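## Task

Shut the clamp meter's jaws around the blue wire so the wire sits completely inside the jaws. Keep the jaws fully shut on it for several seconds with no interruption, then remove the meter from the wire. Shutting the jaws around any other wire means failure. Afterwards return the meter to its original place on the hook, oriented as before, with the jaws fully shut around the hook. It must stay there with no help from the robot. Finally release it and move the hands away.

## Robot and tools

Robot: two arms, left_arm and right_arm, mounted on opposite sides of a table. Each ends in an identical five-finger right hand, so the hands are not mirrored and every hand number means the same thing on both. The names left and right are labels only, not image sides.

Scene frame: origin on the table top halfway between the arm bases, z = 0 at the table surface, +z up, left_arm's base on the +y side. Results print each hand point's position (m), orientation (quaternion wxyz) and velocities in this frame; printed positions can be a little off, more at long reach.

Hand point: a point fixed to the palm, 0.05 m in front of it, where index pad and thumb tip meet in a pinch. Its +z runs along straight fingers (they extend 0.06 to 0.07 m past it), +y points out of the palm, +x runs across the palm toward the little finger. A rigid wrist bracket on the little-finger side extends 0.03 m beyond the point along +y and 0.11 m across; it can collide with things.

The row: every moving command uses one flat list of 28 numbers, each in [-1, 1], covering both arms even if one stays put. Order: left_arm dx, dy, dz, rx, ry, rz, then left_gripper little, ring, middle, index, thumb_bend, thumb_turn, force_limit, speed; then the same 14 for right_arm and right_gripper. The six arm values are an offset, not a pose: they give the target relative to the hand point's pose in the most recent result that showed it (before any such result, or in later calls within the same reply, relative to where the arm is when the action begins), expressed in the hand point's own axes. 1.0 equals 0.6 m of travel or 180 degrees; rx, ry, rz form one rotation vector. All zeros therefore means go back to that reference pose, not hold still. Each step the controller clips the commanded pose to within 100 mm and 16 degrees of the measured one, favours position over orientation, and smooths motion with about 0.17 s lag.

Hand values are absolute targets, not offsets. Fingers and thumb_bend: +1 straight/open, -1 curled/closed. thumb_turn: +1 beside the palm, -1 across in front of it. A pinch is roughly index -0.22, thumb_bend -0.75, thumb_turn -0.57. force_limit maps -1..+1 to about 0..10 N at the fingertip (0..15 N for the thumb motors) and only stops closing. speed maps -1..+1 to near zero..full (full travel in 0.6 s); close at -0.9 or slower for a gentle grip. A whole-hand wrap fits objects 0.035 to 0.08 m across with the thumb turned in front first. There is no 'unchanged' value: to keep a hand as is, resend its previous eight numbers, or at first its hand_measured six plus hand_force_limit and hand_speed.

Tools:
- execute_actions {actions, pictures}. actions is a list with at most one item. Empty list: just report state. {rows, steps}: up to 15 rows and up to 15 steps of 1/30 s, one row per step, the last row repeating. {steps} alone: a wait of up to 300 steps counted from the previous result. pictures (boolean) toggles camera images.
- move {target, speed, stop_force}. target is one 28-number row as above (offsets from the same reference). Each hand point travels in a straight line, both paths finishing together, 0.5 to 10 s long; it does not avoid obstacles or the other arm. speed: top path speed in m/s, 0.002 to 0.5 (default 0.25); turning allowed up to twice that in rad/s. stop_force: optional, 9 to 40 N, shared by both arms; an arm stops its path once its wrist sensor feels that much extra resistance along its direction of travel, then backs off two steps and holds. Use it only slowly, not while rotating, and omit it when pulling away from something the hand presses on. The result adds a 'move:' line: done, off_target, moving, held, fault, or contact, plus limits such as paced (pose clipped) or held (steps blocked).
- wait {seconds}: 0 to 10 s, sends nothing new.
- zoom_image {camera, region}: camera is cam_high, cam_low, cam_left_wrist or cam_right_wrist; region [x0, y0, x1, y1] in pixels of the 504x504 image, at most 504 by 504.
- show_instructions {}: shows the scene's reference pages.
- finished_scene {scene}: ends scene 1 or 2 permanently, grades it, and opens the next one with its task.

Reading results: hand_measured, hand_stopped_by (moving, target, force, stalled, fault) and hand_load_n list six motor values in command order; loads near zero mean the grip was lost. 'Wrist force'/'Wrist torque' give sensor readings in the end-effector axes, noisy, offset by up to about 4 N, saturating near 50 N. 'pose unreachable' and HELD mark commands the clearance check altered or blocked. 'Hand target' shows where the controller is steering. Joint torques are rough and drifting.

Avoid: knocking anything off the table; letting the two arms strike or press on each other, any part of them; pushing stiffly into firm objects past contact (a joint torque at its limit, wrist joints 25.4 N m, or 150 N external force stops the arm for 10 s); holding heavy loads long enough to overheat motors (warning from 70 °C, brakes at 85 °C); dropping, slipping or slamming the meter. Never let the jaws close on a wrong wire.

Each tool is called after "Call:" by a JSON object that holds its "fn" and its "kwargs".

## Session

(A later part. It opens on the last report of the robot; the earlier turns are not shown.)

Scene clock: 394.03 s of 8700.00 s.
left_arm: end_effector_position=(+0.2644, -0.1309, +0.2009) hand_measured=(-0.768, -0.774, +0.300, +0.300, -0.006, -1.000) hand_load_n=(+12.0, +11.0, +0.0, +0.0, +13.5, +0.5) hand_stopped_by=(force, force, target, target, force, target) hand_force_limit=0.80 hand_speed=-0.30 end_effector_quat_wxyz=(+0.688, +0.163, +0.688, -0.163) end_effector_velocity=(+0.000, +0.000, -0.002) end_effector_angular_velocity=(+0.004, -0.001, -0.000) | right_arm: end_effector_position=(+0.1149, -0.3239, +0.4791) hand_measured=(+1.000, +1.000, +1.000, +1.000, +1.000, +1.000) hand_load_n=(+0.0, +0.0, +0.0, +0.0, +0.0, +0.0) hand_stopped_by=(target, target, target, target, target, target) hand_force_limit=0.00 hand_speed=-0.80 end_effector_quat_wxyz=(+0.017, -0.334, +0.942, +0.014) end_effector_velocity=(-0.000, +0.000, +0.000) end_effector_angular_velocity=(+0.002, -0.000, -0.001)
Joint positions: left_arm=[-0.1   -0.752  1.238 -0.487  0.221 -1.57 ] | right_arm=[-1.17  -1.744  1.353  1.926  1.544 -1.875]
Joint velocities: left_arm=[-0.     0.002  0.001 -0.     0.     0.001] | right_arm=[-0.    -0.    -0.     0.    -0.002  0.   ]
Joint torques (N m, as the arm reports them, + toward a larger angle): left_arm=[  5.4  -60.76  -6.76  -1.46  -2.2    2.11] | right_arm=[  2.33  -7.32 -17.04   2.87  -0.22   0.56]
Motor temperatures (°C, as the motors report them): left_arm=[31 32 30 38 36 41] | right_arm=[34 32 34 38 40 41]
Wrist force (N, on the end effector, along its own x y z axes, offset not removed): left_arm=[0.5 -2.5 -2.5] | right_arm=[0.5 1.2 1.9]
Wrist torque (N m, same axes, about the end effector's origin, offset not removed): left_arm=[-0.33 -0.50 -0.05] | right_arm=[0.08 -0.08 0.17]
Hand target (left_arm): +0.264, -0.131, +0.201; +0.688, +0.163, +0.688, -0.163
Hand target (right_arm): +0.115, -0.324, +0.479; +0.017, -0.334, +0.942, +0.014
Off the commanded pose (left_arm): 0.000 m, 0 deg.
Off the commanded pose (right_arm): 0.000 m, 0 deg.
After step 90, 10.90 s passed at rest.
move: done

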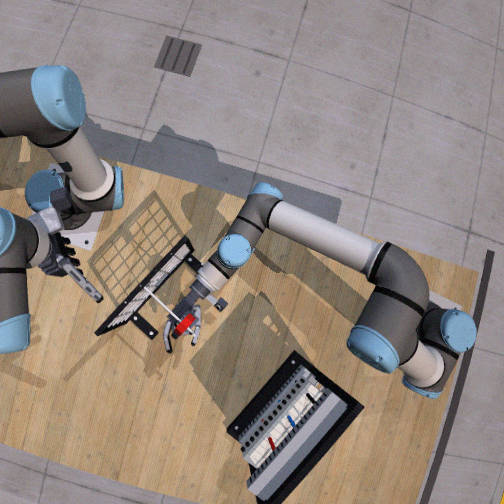

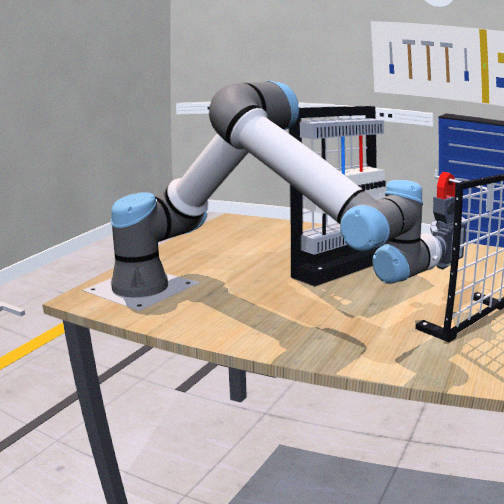

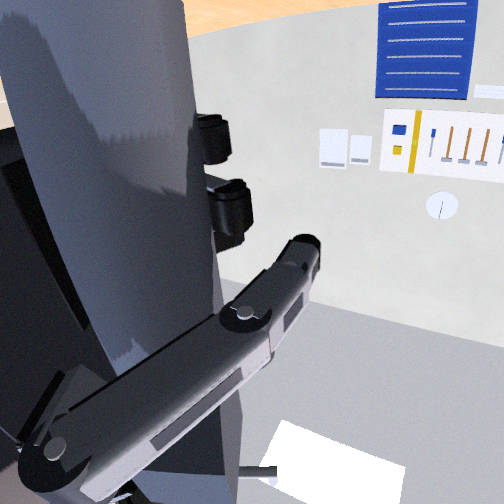

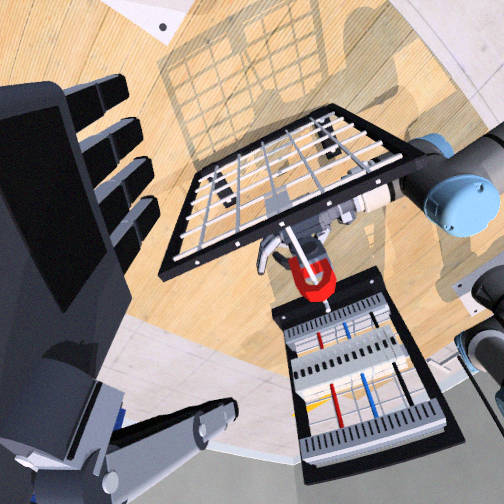

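Call:
{"fn": "move", "kwargs": {"target": [0,0,0,0,0,0,-0.98,-0.98,-1,-1,-0.1,-1,1,-0.3, 0,0,0,0,0,0,1,1,1,1,1,1,0,-0.8], "speed": 0.02}}

Call:
{"fn": "zoom_image", "kwargs": {"camera": "cam_high", "region": [140, 270, 230, 360]}}

Scene clock: 400.53 s of 8700.00 s.
left_arm: end_effector_position=(+0.2644, -0.1309, +0.2009) hand_measured=(-0.768, -0.774, -0.654, -0.656, -0.006, -1.000) hand_load_n=(+11.5, +10.5, +10.5, +12.0, +15.5, +0.5) hand_stopped_by=(force, force, force, force, force, target) hand_force_limit=1.00 hand_speed=-0.30 end_effector_quat_wxyz=(+0.688, +0.163, +0.688, -0.163) end_effector_velocity=(+0.000, +0.000, -0.000) end_effector_angular_velocity=(-0.001, +0.000, +0.000) | right_arm: end_effector_position=(+0.1149, -0.3239, +0.4791) hand_measured=(+1.000, +1.000, +1.000, +1.000, +1.000, +1.000) hand_load_n=(+0.0, +0.0, +0.0, +0.0, +0.0, +0.0) hand_stopped_by=(target, target, target, target, target, target) hand_force_limit=0.00 hand_speed=-0.80 end_effector_quat_wxyz=(+0.017, -0.334, +0.942, +0.014) end_effector_velocity=(+0.000, +0.000, +0.000) end_effector_angular_velocity=(+0.001, -0.001, -0.000)
Joint positions: left_arm=[-0.1   -0.752  1.238 -0.487  0.221 -1.57 ] | right_arm=[-1.17  -1.744  1.353  1.926  1.544 -1.875]
Joint velocities: left_arm=[ 0. -0. -0. -0. -0. -0.] | right_arm=[ 0.     0.    -0.001  0.    -0.001  0.   ]
Joint torques (N m, as the arm reports them, + toward a larger angle): left_arm=[ -4.55 -55.24  -9.68  -1.07  -0.06   1.57] | right_arm=[  2.53  -7.37 -18.07   2.83  -0.25   0.45]
Motor temperatures (°C, as the motors report them): left_arm=[31 32 30 38 36 41] | right_arm=[34 32 34 38 40 41]
Wrist force (N, on the end effector, along its own x y z axes, offset not removed): left_arm=[2.3 -2.9 -2.4] | right_arm=[2.0 0.2 2.5]
Wrist torque (N m, same axes, about the end effector's origin, offset not removed): left_arm=[-0.13 -0.29 -0.02] | right_arm=[0.03 -0.49 0.25]
Hand target (left_arm): +0.264, -0.131, +0.201; +0.688, +0.163, +0.688, -0.163
Hand target (right_arm): +0.115, -0.324, +0.479; +0.017, -0.334, +0.942, +0.014
Off the commanded pose (left_arm): 0.000 m, 0 deg.
Off the commanded pose (right_arm): 0.000 m, 0 deg.
After step 90, 2.40 s passed at rest.
move: done

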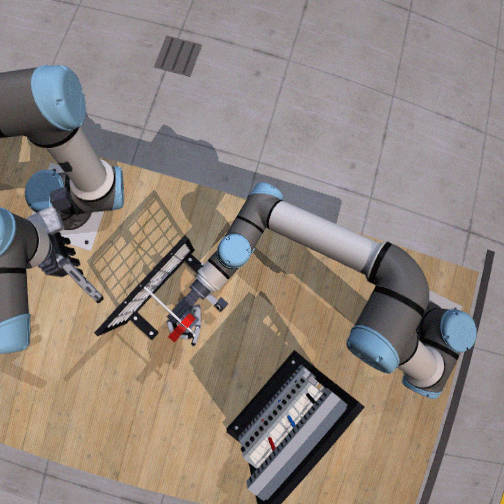

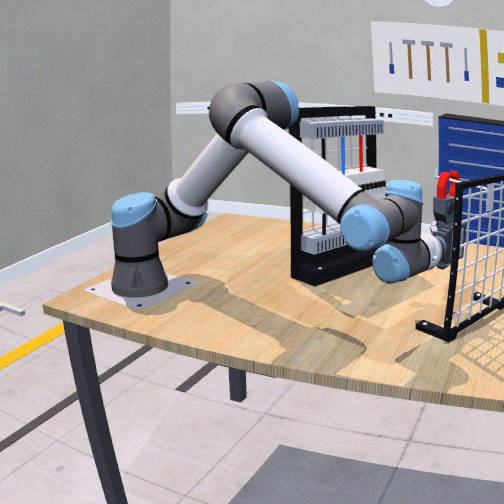

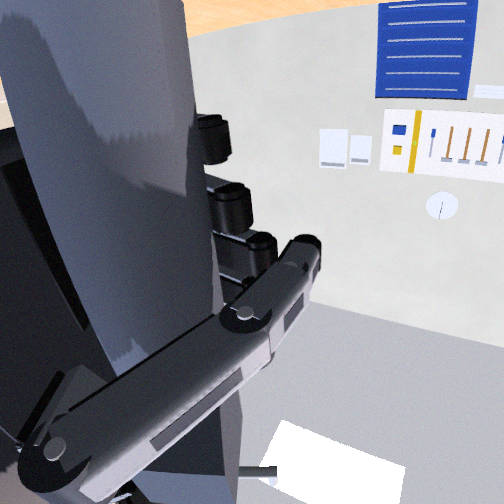

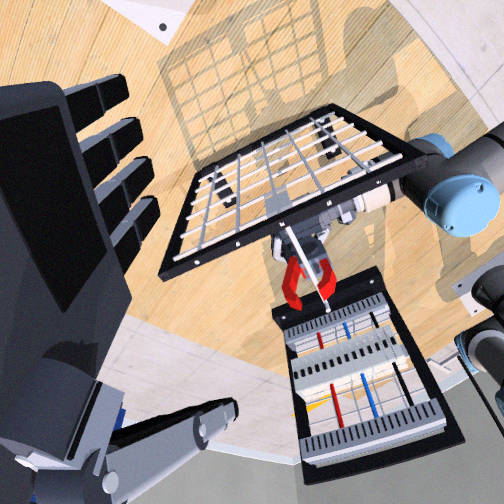

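Region (140, 270, 230, 360) of cam_high's 504x504 image, scaled by 5.600, with more detail than that image has.

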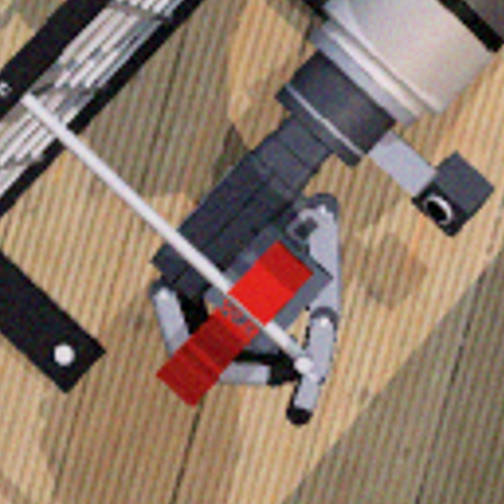

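Jaws are partly open. Toggling the two finger targets to press the lever to its stop.

Call:
{"fn": "execute_actions", "kwargs": {"actions": [{"rows": [[0,0,0,0,0,0,-0.98,-0.98,-0.98,-1,-0.1,-1,1,-0.3, 0,0,0,0,0,0,1,1,1,1,1,1,0,-0.8],[0,0,0,0,0,0,-0.98,-0.98,-0.98,-1,-0.1,-1,1,-0.3, 0,0,0,0,0,0,1,1,1,1,1,1,0,-0.8],[0,0,0,0,0,0,-0.98,-0.98,-0.98,-1,-0.1,-1,1,-0.3, 0,0,0,0,0,0,1,1,1,1,1,1,0,-0.8],[0,0,0,0,0,0,-0.98,-0.98,-0.98,-0.98,-0.1,-1,1,-0.3, 0,0,0,0,0,0,1,1,1,1,1,1,0,-0.8],[0,0,0,0,0,0,-0.98,-0.98,-0.98,-0.98,-0.1,-1,1,-0.3, 0,0,0,0,0,0,1,1,1,1,1,1,0,-0.8],[0,0,0,0,0,0,-0.98,-0.98,-0.98,-0.98,-0.1,-1,1,-0.3, 0,0,0,0,0,0,1,1,1,1,1,1,0,-0.8],[0,0,0,0,0,0,-0.98,-0.98,-1,-0.98,-0.1,-1,1,-0.3, 0,0,0,0,0,0,1,1,1,1,1,1,0,-0.8],[0,0,0,0,0,0,-0.98,-0.98,-1,-0.98,-0.1,-1,1,-0.3, 0,0,0,0,0,0,1,1,1,1,1,1,0,-0.8],[0,0,0,0,0,0,-0.98,-0.98,-1,-0.98,-0.1,-1,1,-0.3, 0,0,0,0,0,0,1,1,1,1,1,1,0,-0.8],[0,0,0,0,0,0,-0.98,-0.98,-1,-1,-0.1,-1,1,-0.3, 0,0,0,0,0,0,1,1,1,1,1,1,0,-0.8],[0,0,0,0,0,0,-0.98,-0.98,-1,-1,-0.1,-1,1,-0.3, 0,0,0,0,0,0,1,1,1,1,1,1,0,-0.8],[0,0,0,0,0,0,-0.98,-0.98,-1,-1,-0.1,-1,1,-0.3, 0,0,0,0,0,0,1,1,1,1,1,1,0,-0.8],[0,0,0,0,0,0,-0.98,-0.98,-0.98,-0.98,-0.1,-1,1,-0.3, 0,0,0,0,0,0,1,1,1,1,1,1,0,-0.8]], "steps": 15}], "pictures": false}}

Call:
{"fn": "execute_actions", "kwargs": {"actions": [{"rows": [[0,0,0,0,0,0,-0.98,-0.98,-1,-0.98,-0.1,-1,1,-0.3, 0,0,0,0,0,0,1,1,1,1,1,1,0,-0.8],[0,0,0,0,0,0,-0.98,-0.98,-1,-0.98,-0.1,-1,1,-0.3, 0,0,0,0,0,0,1,1,1,1,1,1,0,-0.8],[0,0,0,0,0,0,-0.98,-0.98,-1,-0.98,-0.1,-1,1,-0.3, 0,0,0,0,0,0,1,1,1,1,1,1,0,-0.8],[0,0,0,0,0,0,-0.98,-0.98,-1,-1,-0.1,-1,1,-0.3, 0,0,0,0,0,0,1,1,1,1,1,1,0,-0.8],[0,0,0,0,0,0,-0.98,-0.98,-1,-1,-0.1,-1,1,-0.3, 0,0,0,0,0,0,1,1,1,1,1,1,0,-0.8],[0,0,0,0,0,0,-0.98,-0.98,-1,-1,-0.1,-1,1,-0.3, 0,0,0,0,0,0,1,1,1,1,1,1,0,-0.8],[0,0,0,0,0,0,-0.98,-0.98,-0.98,-1,-0.1,-1,1,-0.3, 0,0,0,0,0,0,1,1,1,1,1,1,0,-0.8],[0,0,0,0,0,0,-0.98,-0.98,-0.98,-1,-0.1,-1,1,-0.3, 0,0,0,0,0,0,1,1,1,1,1,1,0,-0.8],[0,0,0,0,0,0,-0.98,-0.98,-0.98,-1,-0.1,-1,1,-0.3, 0,0,0,0,0,0,1,1,1,1,1,1,0,-0.8],[0,0,0,0,0,0,-0.98,-0.98,-0.98,-0.98,-0.1,-1,1,-0.3, 0,0,0,0,0,0,1,1,1,1,1,1,0,-0.8],[0,0,0,0,0,0,-0.98,-0.98,-0.98,-0.98,-0.1,-1,1,-0.3, 0,0,0,0,0,0,1,1,1,1,1,1,0,-0.8],[0,0,0,0,0,0,-0.98,-0.98,-0.98,-0.98,-0.1,-1,1,-0.3, 0,0,0,0,0,0,1,1,1,1,1,1,0,-0.8],[0,0,0,0,0,0,-0.98,-0.98,-1,-1,-0.1,-1,1,-0.3, 0,0,0,0,0,0,1,1,1,1,1,1,0,-0.8]], "steps": 15}], "pictures": true}}

Call:
{"fn": "zoom_image", "kwargs": {"camera": "cam_high", "region": [140, 270, 230, 360]}}

Call:
{"fn": "zoom_image", "kwargs": {"camera": "cam_right_wrist", "region": [250, 200, 370, 320]}}

Scene clock: 433.97 s of 8700.00 s.
left_arm: end_effector_position=(+0.2644, -0.1309, +0.2009) hand_measured=(-0.768, -0.774, -0.654, -0.656, -0.006, -1.000) hand_load_n=(+11.5, +10.5, +10.5, +12.0, +15.5, +0.5) hand_stopped_by=(force, force, force, force, force, target) hand_force_limit=1.00 hand_speed=-0.30 end_effector_quat_wxyz=(+0.688, +0.163, +0.688, -0.163) end_effector_velocity=(+0.000, +0.000, -0.001) end_effector_angular_velocity=(+0.002, -0.001, +0.000) | right_arm: end_effector_position=(+0.1149, -0.3239, +0.4791) hand_measured=(+1.000, +1.000, +1.000, +1.000, +1.000, +1.000) hand_load_n=(+0.0, +0.0, +0.0, +0.0, +0.0, +0.0) hand_stopped_by=(target, target, target, target, target, target) hand_force_limit=0.00 hand_speed=-0.80 end_effector_quat_wxyz=(+0.017, -0.334, +0.942, +0.014) end_effector_velocity=(-0.000, -0.000, +0.000) end_effector_angular_velocity=(+0.001, -0.000, -0.000)
Joint positions: left_arm=[-0.1   -0.752  1.238 -0.487  0.221 -1.57 ] | right_arm=[-1.17  -1.744  1.353  1.926  1.544 -1.875]
Joint velocities: left_arm=[0.    0.001 0.    0.001 0.    0.   ] | right_arm=[ 0.    -0.001  0.     0.    -0.001  0.   ]
Joint torques (N m, as the arm reports them, + toward a larger angle): left_arm=[ -5.87 -55.83  -8.86  -1.09   1.24   1.58] | right_arm=[  2.5   -8.02 -18.35   2.64  -0.12   0.31]
Motor temperatures (°C, as the motors report them): left_arm=[31 32 30 38 36 41] | right_arm=[34 32 34 38 40 41]
Wrist force (N, on the end effector, along its own x y z axes, offset not removed): left_arm=[3.6 -4.2 -3.1] | right_arm=[1.0 0.1 0.4]
Wrist torque (N m, same axes, about the end effector's origin, offset not removed): left_arm=[-0.39 -0.44 -0.02] | right_arm=[0.02 -0.24 0.08]
Hand target (left_arm): +0.264, -0.131, +0.201; +0.688, +0.163, +0.688, -0.163
Hand target (right_arm): +0.115, -0.324, +0.479; +0.017, -0.334, +0.942, +0.014
Off the commanded pose (left_arm): 0.000 m, 0 deg.
Off the commanded pose (right_arm): 0.000 m, 0 deg.
Steps of this call (steps 1 to 90: nothing new was sent; then 29.93 s passed at rest; steps 91 to 105: all 15 steps of this action). Readings (end_effector_position | what the end effector reports):
91: left_arm (+0.2644, -0.1309, +0.2009) | right_arm (+0.1149, -0.3239, +0.4791) | left_arm hand_measured=(-0.768, -0.774, -0.654, -0.656, -0.006, -1.000) hand_load_n=(+11.5, +10.5, +10.5, +12.0, +15.5, +0.5) hand_stopped_by=(force, force, force, force, force, target) hand_force_limit=1.00 hand_speed=-0.30 | right_arm hand_measured=(+1.000, +1.000, +1.000, +1.000, +1.000, +1.000) hand_load_n=(+0.0, +0.0, +0.0, +0.0, +0.0, +0.0) hand_stopped_by=(target, target, target, target, target, target) hand_force_limit=0.00 hand_speed=-0.80
92: left_arm (+0.2644, -0.1309, +0.2009) | right_arm (+0.1149, -0.3239, +0.4791) | left_arm hand_measured=(-0.768, -0.774, -0.654, -0.656, -0.006, -1.000) hand_load_n=(+11.5, +10.5, +10.5, +12.0, +15.5, +0.5) hand_stopped_by=(force, force, force, force, force, target) hand_force_limit=1.00 hand_speed=-0.30 | right_arm hand_measured=(+1.000, +1.000, +1.000, +1.000, +1.000, +1.000) hand_load_n=(+0.0, +0.0, +0.0, +0.0, +0.0, +0.0) hand_stopped_by=(target, target, target, target, target, target) hand_force_limit=0.00 hand_speed=-0.80
94: left_arm (+0.2644, -0.1309, +0.2009) | right_arm (+0.1149, -0.3239, +0.4791) | left_arm hand_measured=(-0.768, -0.774, -0.654, -0.656, -0.006, -1.000) hand_load_n=(+11.5, +10.5, +10.5, +12.0, +15.5, +0.5) hand_stopped_by=(force, force, force, force, force, target) hand_force_limit=1.00 hand_speed=-0.30 | right_arm hand_measured=(+1.000, +1.000, +1.000, +1.000, +1.000, +1.000) hand_load_n=(+0.0, +0.0, +0.0, +0.0, +0.0, +0.0) hand_stopped_by=(target, target, target, target, target, target) hand_force_limit=0.00 hand_speed=-0.80
98: left_arm (+0.2644, -0.1309, +0.2009) | right_arm (+0.1149, -0.3239, +0.4791) | left_arm hand_measured=(-0.768, -0.774, -0.654, -0.656, -0.006, -1.000) hand_load_n=(+11.5, +10.5, +10.5, +12.0, +15.5, +0.5) hand_stopped_by=(force, force, force, force, force, target) hand_force_limit=1.00 hand_speed=-0.30 | right_arm hand_measured=(+1.000, +1.000, +1.000, +1.000, +1.000, +1.000) hand_load_n=(+0.0, +0.0, +0.0, +0.0, +0.0, +0.0) hand_stopped_by=(target, target, target, target, target, target) hand_force_limit=0.00 hand_speed=-0.80
105: the state above

Scene clock: 434.47 s of 8700.00 s.
left_arm: end_effector_position=(+0.2644, -0.1309, +0.2009) hand_measured=(-0.768, -0.774, -0.654, -0.656, -0.006, -1.000) hand_load_n=(+11.5, +10.5, +10.5, +12.0, +15.5, +0.5) hand_stopped_by=(force, force, force, force, force, target) hand_force_limit=1.00 hand_speed=-0.30 end_effector_quat_wxyz=(+0.688, +0.163, +0.688, -0.163) end_effector_velocity=(+0.000, -0.000, -0.000) end_effector_angular_velocity=(+0.001, -0.001, +0.000) | right_arm: end_effector_position=(+0.1149, -0.3239, +0.4791) hand_measured=(+1.000, +1.000, +1.000, +1.000, +1.000, +1.000) hand_load_n=(+0.0, +0.0, +0.0, +0.0, +0.0, +0.0) hand_stopped_by=(target, target, target, target, target, target) hand_force_limit=0.00 hand_speed=-0.80 end_effector_quat_wxyz=(+0.017, -0.334, +0.942, +0.014) end_effector_velocity=(-0.000, -0.001, +0.000) end_effector_angular_velocity=(-0.001, -0.003, +0.001)
Joint positions: left_arm=[-0.1   -0.752  1.238 -0.487  0.221 -1.57 ] | right_arm=[-1.17  -1.744  1.353  1.926  1.544 -1.875]
Joint velocities: left_arm=[ 0.     0.     0.    -0.001  0.     0.001] | right_arm=[-0.    -0.001 -0.001  0.     0.002 -0.001]
Joint torques (N m, as the arm reports them, + toward a larger angle): left_arm=[ -5.43 -55.52 -10.13  -1.12   1.14   1.35] | right_arm=[  2.7   -8.01 -16.89   2.62  -0.11   0.46]
Motor temperatures (°C, as the motors report them): left_arm=[31 32 30 38 36 41] | right_arm=[34 32 34 38 40 41]
Wrist force (N, on the end effector, along its own x y z axes, offset not removed): left_arm=[6.5 -3.9 -2.4] | right_arm=[0.7 2.4 2.3]
Wrist torque (N m, same axes, about the end effector's origin, offset not removed): left_arm=[-0.46 -0.73 0.08] | right_arm=[0.47 -0.37 0.15]
Hand target (left_arm): +0.264, -0.131, +0.201; +0.688, +0.163, +0.688, -0.163
Hand target (right_arm): +0.115, -0.324, +0.479; +0.017, -0.334, +0.942, +0.014
Off the commanded pose (left_arm): 0.000 m, 0 deg.
Off the commanded pose (right_arm): 0.000 m, 0 deg.
Steps of this call (steps 1 to 15: all 15 steps of this action). Readings (end_effector_position | what the end effector reports):
1: left_arm (+0.2644, -0.1309, +0.2009) | right_arm (+0.1149, -0.3239, +0.4791) | left_arm hand_measured=(-0.768, -0.774, -0.654, -0.656, -0.006, -1.000) hand_load_n=(+11.5, +10.5, +10.5, +12.0, +15.5, +0.5) hand_stopped_by=(force, force, force, force, force, target) hand_force_limit=1.00 hand_speed=-0.30 | right_arm hand_measured=(+1.000, +1.000, +1.000, +1.000, +1.000, +1.000) hand_load_n=(+0.0, +0.0, +0.0, +0.0, +0.0, +0.0) hand_stopped_by=(target, target, target, target, target, target) hand_force_limit=0.00 hand_speed=-0.80
2: left_arm (+0.2644, -0.1309, +0.2009) | right_arm (+0.1149, -0.3239, +0.4791) | left_arm hand_measured=(-0.768, -0.774, -0.654, -0.656, -0.006, -1.000) hand_load_n=(+11.5, +10.5, +10.5, +12.0, +15.5, +0.5) hand_stopped_by=(force, force, force, force, force, target) hand_force_limit=1.00 hand_speed=-0.30 | right_arm hand_measured=(+1.000, +1.000, +1.000, +1.000, +1.000, +1.000) hand_load_n=(+0.0, +0.0, +0.0, +0.0, +0.0, +0.0) hand_stopped_by=(target, target, target, target, target, target) hand_force_limit=0.00 hand_speed=-0.80
4: left_arm (+0.2644, -0.1309, +0.2009) | right_arm (+0.1149, -0.3239, +0.4791) | left_arm hand_measured=(-0.768, -0.774, -0.654, -0.656, -0.006, -1.000) hand_load_n=(+11.5, +10.5, +10.5, +12.0, +15.5, +0.5) hand_stopped_by=(force, force, force, force, force, target) hand_force_limit=1.00 hand_speed=-0.30 | right_arm hand_measured=(+1.000, +1.000, +1.000, +1.000, +1.000, +1.000) hand_load_n=(+0.0, +0.0, +0.0, +0.0, +0.0, +0.0) hand_stopped_by=(target, target, target, target, target, target) hand_force_limit=0.00 hand_speed=-0.80
8: left_arm (+0.2644, -0.1309, +0.2009) | right_arm (+0.1149, -0.3239, +0.4791) | left_arm hand_measured=(-0.768, -0.774, -0.654, -0.656, -0.006, -1.000) hand_load_n=(+11.5, +10.5, +10.5, +12.0, +15.5, +0.5) hand_stopped_by=(force, force, force, force, force, target) hand_force_limit=1.00 hand_speed=-0.30 | right_arm hand_measured=(+1.000, +1.000, +1.000, +1.000, +1.000, +1.000) hand_load_n=(+0.0, +0.0, +0.0, +0.0, +0.0, +0.0) hand_stopped_by=(target, target, target, target, target, target) hand_force_limit=0.00 hand_speed=-0.80
15: the state above

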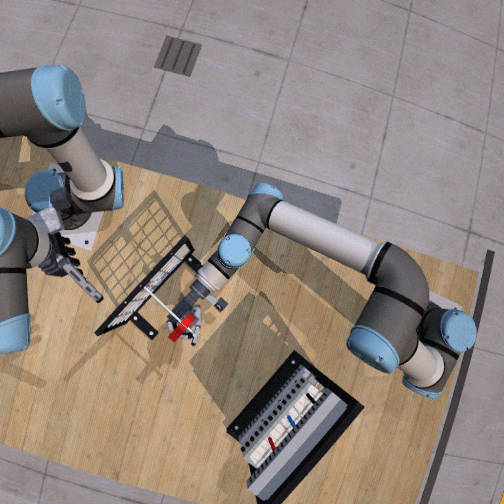

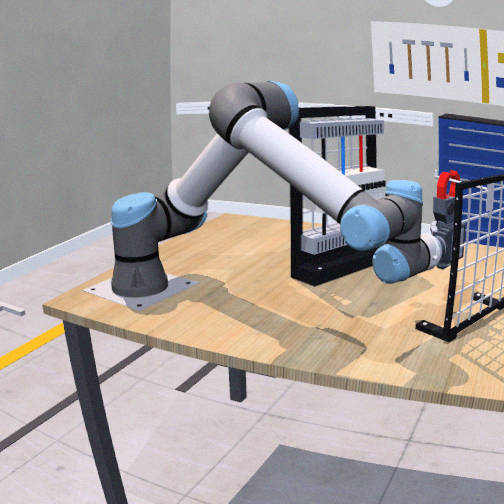

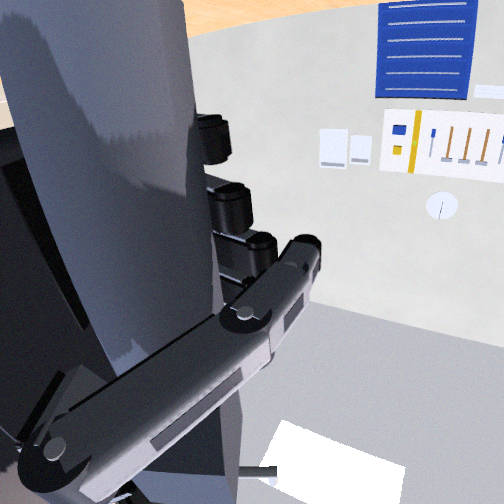

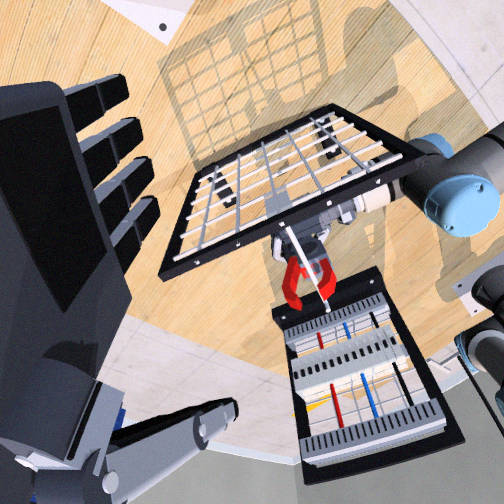

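Region (140, 270, 230, 360) of cam_high's 504x504 image, scaled by 5.600, with more detail than that image has.

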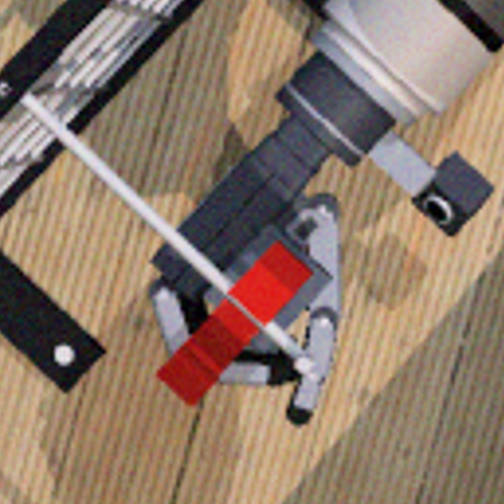

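Region (250, 200, 370, 320) of cam_right_wrist's 504x504 image, scaled by 4.200, with more detail than that image has.

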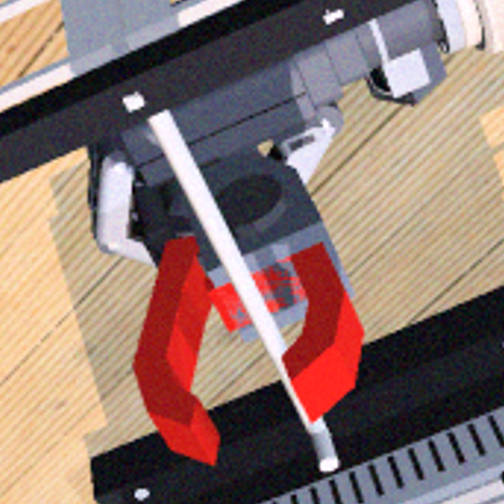

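Call:
{"fn": "move", "kwargs": {"target": [0,0,-0.0217,0,0,0,-0.98,-0.98,-1,-1,-0.1,-1,1,-0.3, 0,0,0,0,0,0,1,1,1,1,1,1,0,-0.8], "speed": 0.02}}

Call:
{"fn": "zoom_image", "kwargs": {"camera": "cam_high", "region": [150, 280, 220, 350]}}

Call:
{"fn": "zoom_image", "kwargs": {"camera": "cam_right_wrist", "region": [260, 220, 360, 320]}}

Scene clock: 450.67 s of 8700.00 s.
left_arm: end_effector_position=(+0.2530, -0.1252, +0.2009) hand_measured=(-0.768, -0.774, -0.654, -0.656, -0.006, -1.000) hand_load_n=(+11.5, +10.5, +10.5, +12.0, +15.5, +0.5) hand_stopped_by=(force, force, force, force, force, target) hand_force_limit=1.00 hand_speed=-0.30 end_effector_quat_wxyz=(+0.688, +0.163, +0.688, -0.163) end_effector_velocity=(-0.002, +0.001, +0.001) end_effector_angular_velocity=(-0.001, -0.000, +0.000) | right_arm: end_effector_position=(+0.1149, -0.3239, +0.4791) hand_measured=(+1.000, +1.000, +1.000, +1.000, +1.000, +1.000) hand_load_n=(+0.0, +0.0, +0.0, +0.0, +0.0, +0.0) hand_stopped_by=(target, target, target, target, target, target) hand_force_limit=0.00 hand_speed=-0.80 end_effector_quat_wxyz=(+0.017, -0.334, +0.942, +0.014) end_effector_velocity=(+0.000, +0.000, -0.000) end_effector_angular_velocity=(-0.001, +0.002, -0.000)
Joint positions: left_arm=[-0.119 -0.763  1.259 -0.497  0.202 -1.57 ] | right_arm=[-1.17  -1.744  1.353  1.926  1.544 -1.875]
Joint velocities: left_arm=[-0.003 -0.004  0.005 -0.004 -0.004  0.002] | right_arm=[ 0.     0.001  0.     0.    -0.     0.001]
Joint torques (N m, as the arm reports them, + toward a larger angle): left_arm=[ -9.29 -61.22  -7.3   -2.03  -2.     2.37] | right_arm=[  2.4   -7.18 -17.14   2.62  -0.12   0.53]
Motor temperatures (°C, as the motors report them): left_arm=[31 32 30 38 36 41] | right_arm=[34 32 34 38 40 41]
Wrist force (N, on the end effector, along its own x y z axes, offset not removed): left_arm=[2.2 -1.7 -2.2] | right_arm=[0.7 2.1 1.0]
Wrist torque (N m, same axes, about the end effector's origin, offset not removed): left_arm=[-0.06 -0.03 -0.03] | right_arm=[0.42 -0.19 0.16]
Hand target (left_arm): +0.253, -0.125, +0.201; +0.688, +0.163, +0.688, -0.163
Hand target (right_arm): +0.115, -0.324, +0.479; +0.017, -0.334, +0.942, +0.014
Off the commanded pose (left_arm): 0.000 m, 0 deg.
Off the commanded pose (right_arm): 0.000 m, 0 deg.
After step 90, 12.27 s passed at rest.
move: done

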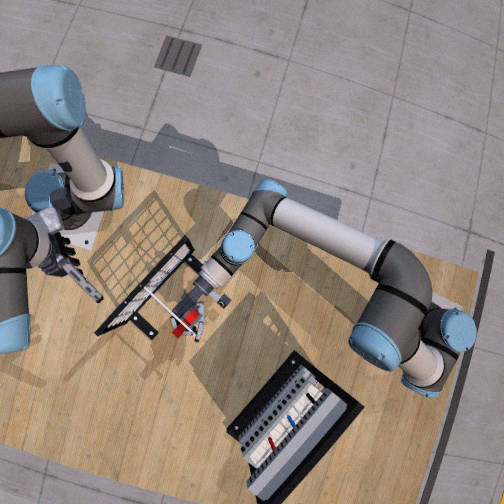

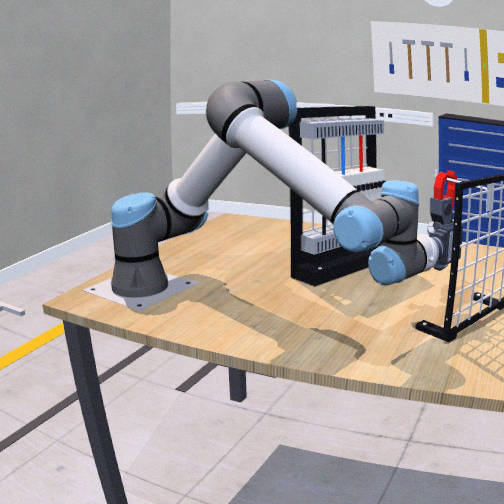

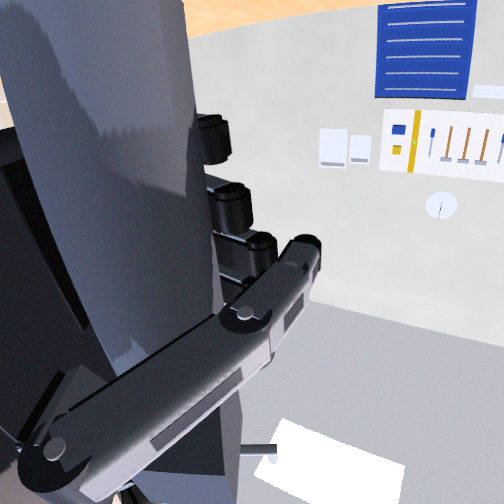

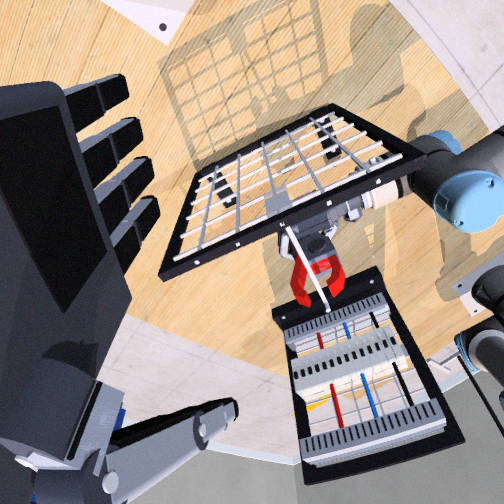

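Region (150, 280, 220, 350) of cam_high's 504x504 image, scaled by 7.200, with more detail than that image has.

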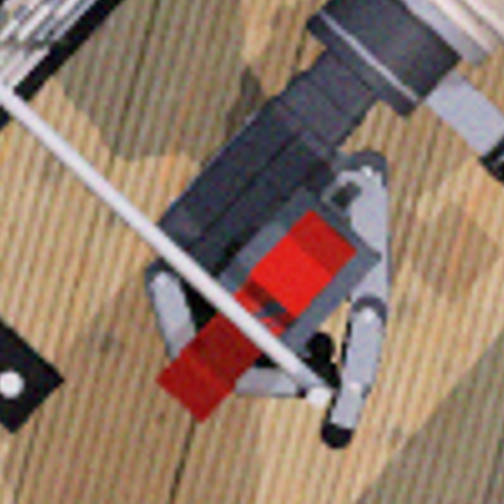

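Region (260, 220, 360, 320) of cam_right_wrist's 504x504 image, scaled by 5.040, with more detail than that image has.

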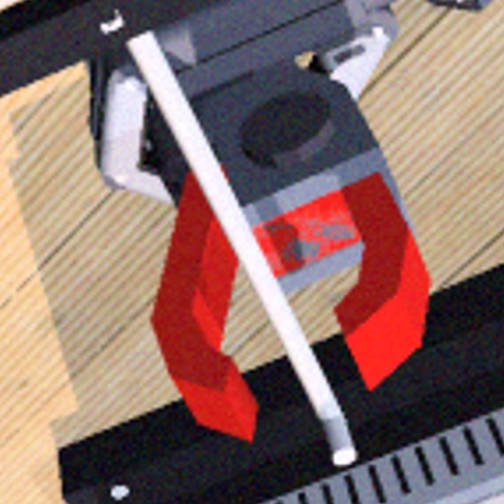

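Call:
{"fn": "execute_actions", "kwargs": {"actions": [{"rows": [[0,0,0,0,0,0,-0.98,-0.98,-1,-0.55,0.06,-1,1,0.3, 0,0,0,0,0,0,1,1,1,1,1,1,0,-0.8],[0,0,0,0,0,0,-0.98,-0.98,-1,-0.55,0.06,-1,1,0.3, 0,0,0,0,0,0,1,1,1,1,1,1,0,-0.8],[0,0,0,0,0,0,-0.98,-0.98,-1,-0.55,0.06,-1,1,0.3, 0,0,0,0,0,0,1,1,1,1,1,1,0,-0.8],[0,0,0,0,0,0,-0.98,-0.98,-1,-1,0.06,-1,1,0.6, 0,0,0,0,0,0,1,1,1,1,1,1,0,-0.8],[0,0,0,0,0,0,-0.98,-0.98,-1,-1,0.06,-1,1,0.6, 0,0,0,0,0,0,1,1,1,1,1,1,0,-0.8],[0,0,0,0,0,0,-0.98,-0.98,-1,-1,0.06,-1,1,0.6, 0,0,0,0,0,0,1,1,1,1,1,1,0,-0.8],[0,0,0,0,0,0,-0.98,-0.98,-1,-1,0.06,-1,1,0.6, 0,0,0,0,0,0,1,1,1,1,1,1,0,-0.8],[0,0,0,0,0,0,-0.98,-0.98,-0.98,-1,0.06,-1,1,0.0, 0,0,0,0,0,0,1,1,1,1,1,1,0,-0.8],[0,0,0,0,0,0,-0.98,-0.98,-0.98,-1,0.06,-1,1,0.0, 0,0,0,0,0,0,1,1,1,1,1,1,0,-0.8],[0,0,0,0,0,0,-0.98,-0.98,-0.98,-1,0.06,-1,1,0.0, 0,0,0,0,0,0,1,1,1,1,1,1,0,-0.8],[0,0,0,0,0,0,-0.98,-0.98,-0.98,-0.98,0.06,-1,1,0.0, 0,0,0,0,0,0,1,1,1,1,1,1,0,-0.8],[0,0,0,0,0,0,-0.98,-0.98,-0.98,-0.98,0.06,-1,1,0.0, 0,0,0,0,0,0,1,1,1,1,1,1,0,-0.8],[0,0,0,0,0,0,-0.98,-0.98,-0.98,-0.98,0.06,-1,1,0.0, 0,0,0,0,0,0,1,1,1,1,1,1,0,-0.8],[0,0,0,0,0,0,-0.98,-0.98,-1,-1,0.06,-1,1,0.0, 0,0,0,0,0,0,1,1,1,1,1,1,0,-0.8]], "steps": 15}], "pictures": true}}

Call:
{"fn": "zoom_image", "kwargs": {"camera": "cam_high", "region": [150, 280, 220, 350]}}

Call:
{"fn": "zoom_image", "kwargs": {"camera": "cam_right_wrist", "region": [260, 220, 360, 320]}}

Scene clock: 494.97 s of 8700.00 s.
left_arm: end_effector_position=(+0.2529, -0.1252, +0.2009) hand_measured=(-0.768, -0.774, -0.700, -0.658, +0.070, -1.000) hand_load_n=(+9.5, +9.0, +7.5, +10.5, +10.5, +1.5) hand_stopped_by=(force, force, moving, force, target, target) hand_force_limit=1.00 hand_speed=0.00 end_effector_quat_wxyz=(+0.688, +0.163, +0.688, -0.163) end_effector_velocity=(+0.000, +0.000, +0.000) end_effector_angular_velocity=(-0.001, +0.001, +0.000) | right_arm: end_effector_position=(+0.1149, -0.3239, +0.4791) hand_measured=(+1.000, +1.000, +1.000, +1.000, +1.000, +1.000) hand_load_n=(+0.0, +0.0, +0.0, +0.0, +0.0, +0.0) hand_stopped_by=(target, target, target, target, target, target) hand_force_limit=0.00 hand_speed=-0.80 end_effector_quat_wxyz=(+0.017, -0.334, +0.942, +0.014) end_effector_velocity=(+0.000, -0.000, +0.000) end_effector_angular_velocity=(-0.001, -0.001, +0.000)
Joint positions: left_arm=[-0.119 -0.764  1.26  -0.497  0.202 -1.57 ] | right_arm=[-1.17  -1.744  1.353  1.926  1.544 -1.875]
Joint velocities: left_arm=[ 0.    -0.001  0.001  0.001  0.    -0.002] | right_arm=[-0.    -0.    -0.     0.     0.001 -0.   ]
Joint torques (N m, as the arm reports them, + toward a larger angle): left_arm=[  7.82 -40.98 -30.75   1.6    2.22  -2.43] | right_arm=[  2.33  -8.21 -16.47   2.68  -0.29   0.38]
Motor temperatures (°C, as the motors report them): left_arm=[31 32 30 38 36 41] | right_arm=[34 32 34 38 40 41]
Wrist force (N, on the end effector, along its own x y z axes, offset not removed): left_arm=[5.2 -3.2 -3.1] | right_arm=[2.6 -0.1 0.8]
Wrist torque (N m, same axes, about the end effector's origin, offset not removed): left_arm=[-0.19 -0.72 0.23] | right_arm=[0.21 -0.67 0.02]
Hand target (left_arm): +0.253, -0.125, +0.201; +0.688, +0.163, +0.688, -0.163
Hand target (right_arm): +0.115, -0.324, +0.479; +0.017, -0.334, +0.942, +0.014
Off the commanded pose (left_arm): 0.000 m, 0 deg.
Off the commanded pose (right_arm): 0.000 m, 0 deg.
Steps of this call (steps 1 to 90: nothing new was sent; then 40.80 s passed at rest; steps 91 to 105: all 15 steps of this action). Readings (end_effector_position | what the end effector reports):
91: left_arm (+0.2528, -0.1251, +0.2009) | right_arm (+0.1149, -0.3239, +0.4791) | left_arm hand_measured=(-0.768, -0.774, -0.654, -0.656, -0.006, -1.000) hand_load_n=(+11.5, +10.5, +10.5, +12.0, +15.5, +0.5) hand_stopped_by=(force, force, force, moving, moving, target) hand_force_limit=1.00 hand_speed=0.30 | right_arm hand_measured=(+1.000, +1.000, +1.000, +1.000, +1.000, +1.000) hand_load_n=(+0.0, +0.0, +0.0, +0.0, +0.0, +0.0) hand_stopped_by=(target, target, target, target, target, target) hand_force_limit=0.00 hand_speed=-0.80
92: left_arm (+0.2528, -0.1251, +0.2009) | right_arm (+0.1149, -0.3239, +0.4791) | left_arm hand_measured=(-0.768, -0.774, -0.654, -0.656, -0.006, -1.000) hand_load_n=(+11.5, +10.5, +10.5, +12.0, +15.5, +0.5) hand_stopped_by=(force, force, force, moving, moving, target) hand_force_limit=1.00 hand_speed=0.30 | right_arm hand_measured=(+1.000, +1.000, +1.000, +1.000, +1.000, +1.000) hand_load_n=(+0.0, +0.0, +0.0, +0.0, +0.0, +0.0) hand_stopped_by=(target, target, target, target, target, target) hand_force_limit=0.00 hand_speed=-0.80
94: left_arm (+0.2528, -0.1251, +0.2009) | right_arm (+0.1149, -0.3239, +0.4791) | left_arm hand_measured=(-0.768, -0.774, -0.654, -0.592, +0.034, -1.000) hand_load_n=(+10.5, +10.5, +7.5, +4.5, +10.5, +0.5) hand_stopped_by=(force, force, force, moving, moving, target) hand_force_limit=1.00 hand_speed=0.60 | right_arm hand_measured=(+1.000, +1.000, +1.000, +1.000, +1.000, +1.000) hand_load_n=(+0.0, +0.0, +0.0, +0.0, +0.0, +0.0) hand_stopped_by=(target, target, target, target, target, target) hand_force_limit=0.00 hand_speed=-0.80
98: left_arm (+0.2528, -0.1252, +0.2010) | right_arm (+0.1149, -0.3239, +0.4791) | left_arm hand_measured=(-0.768, -0.774, -0.654, -0.658, +0.064, -1.000) hand_load_n=(+10.0, +9.5, +3.0, +11.0, +8.5, +1.5) hand_stopped_by=(force, force, moving, force, target, target) hand_force_limit=1.00 hand_speed=0.00 | right_arm hand_measured=(+1.000, +1.000, +1.000, +1.000, +1.000, +1.000) hand_load_n=(+0.0, +0.0, +0.0, +0.0, +0.0, +0.0) hand_stopped_by=(target, target, target, target, target, target) hand_force_limit=0.00 hand_speed=-0.80
105: the state above

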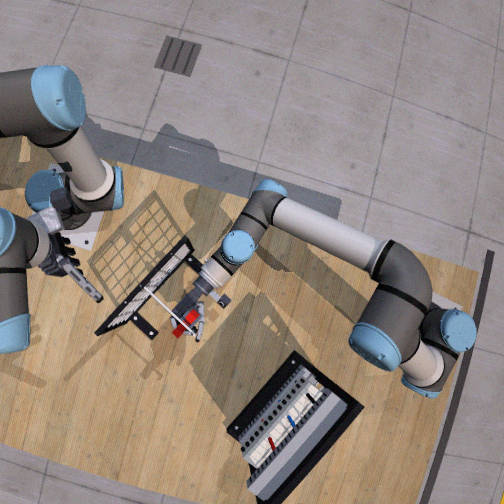

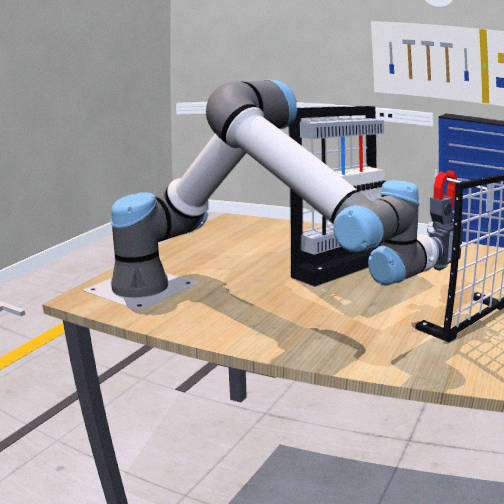

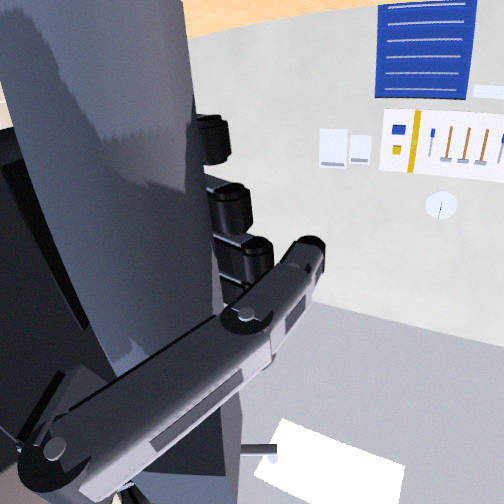

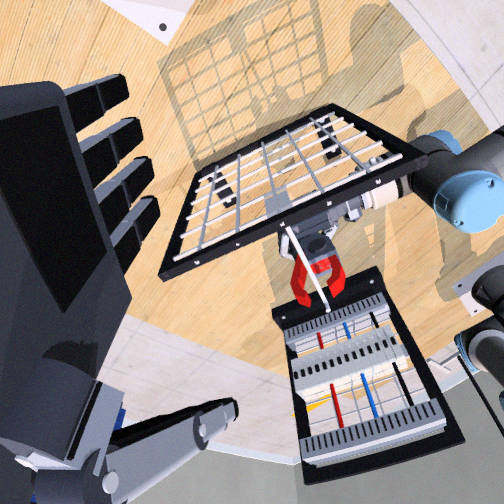

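Region (150, 280, 220, 350) of cam_high's 504x504 image, scaled by 7.200, with more detail than that image has.

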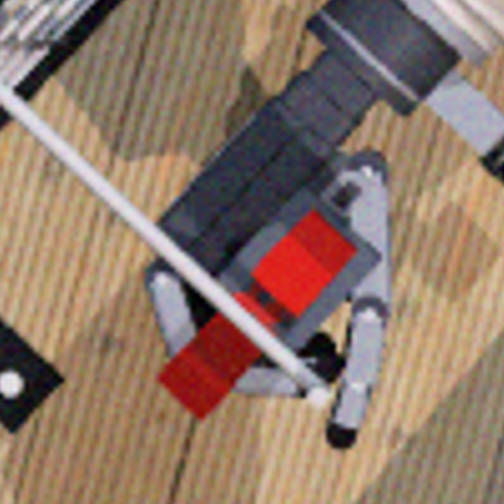

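Region (260, 220, 360, 320) of cam_right_wrist's 504x504 image, scaled by 5.040, with more detail than that image has.

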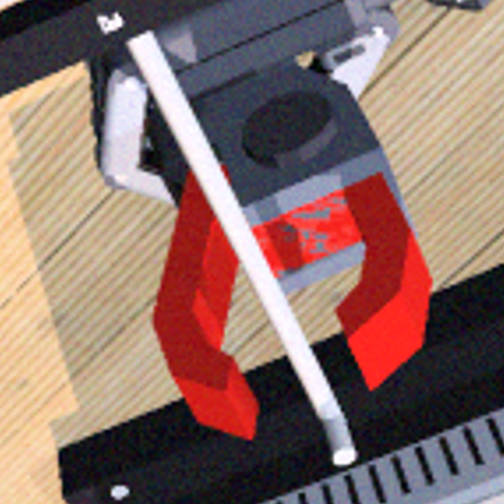

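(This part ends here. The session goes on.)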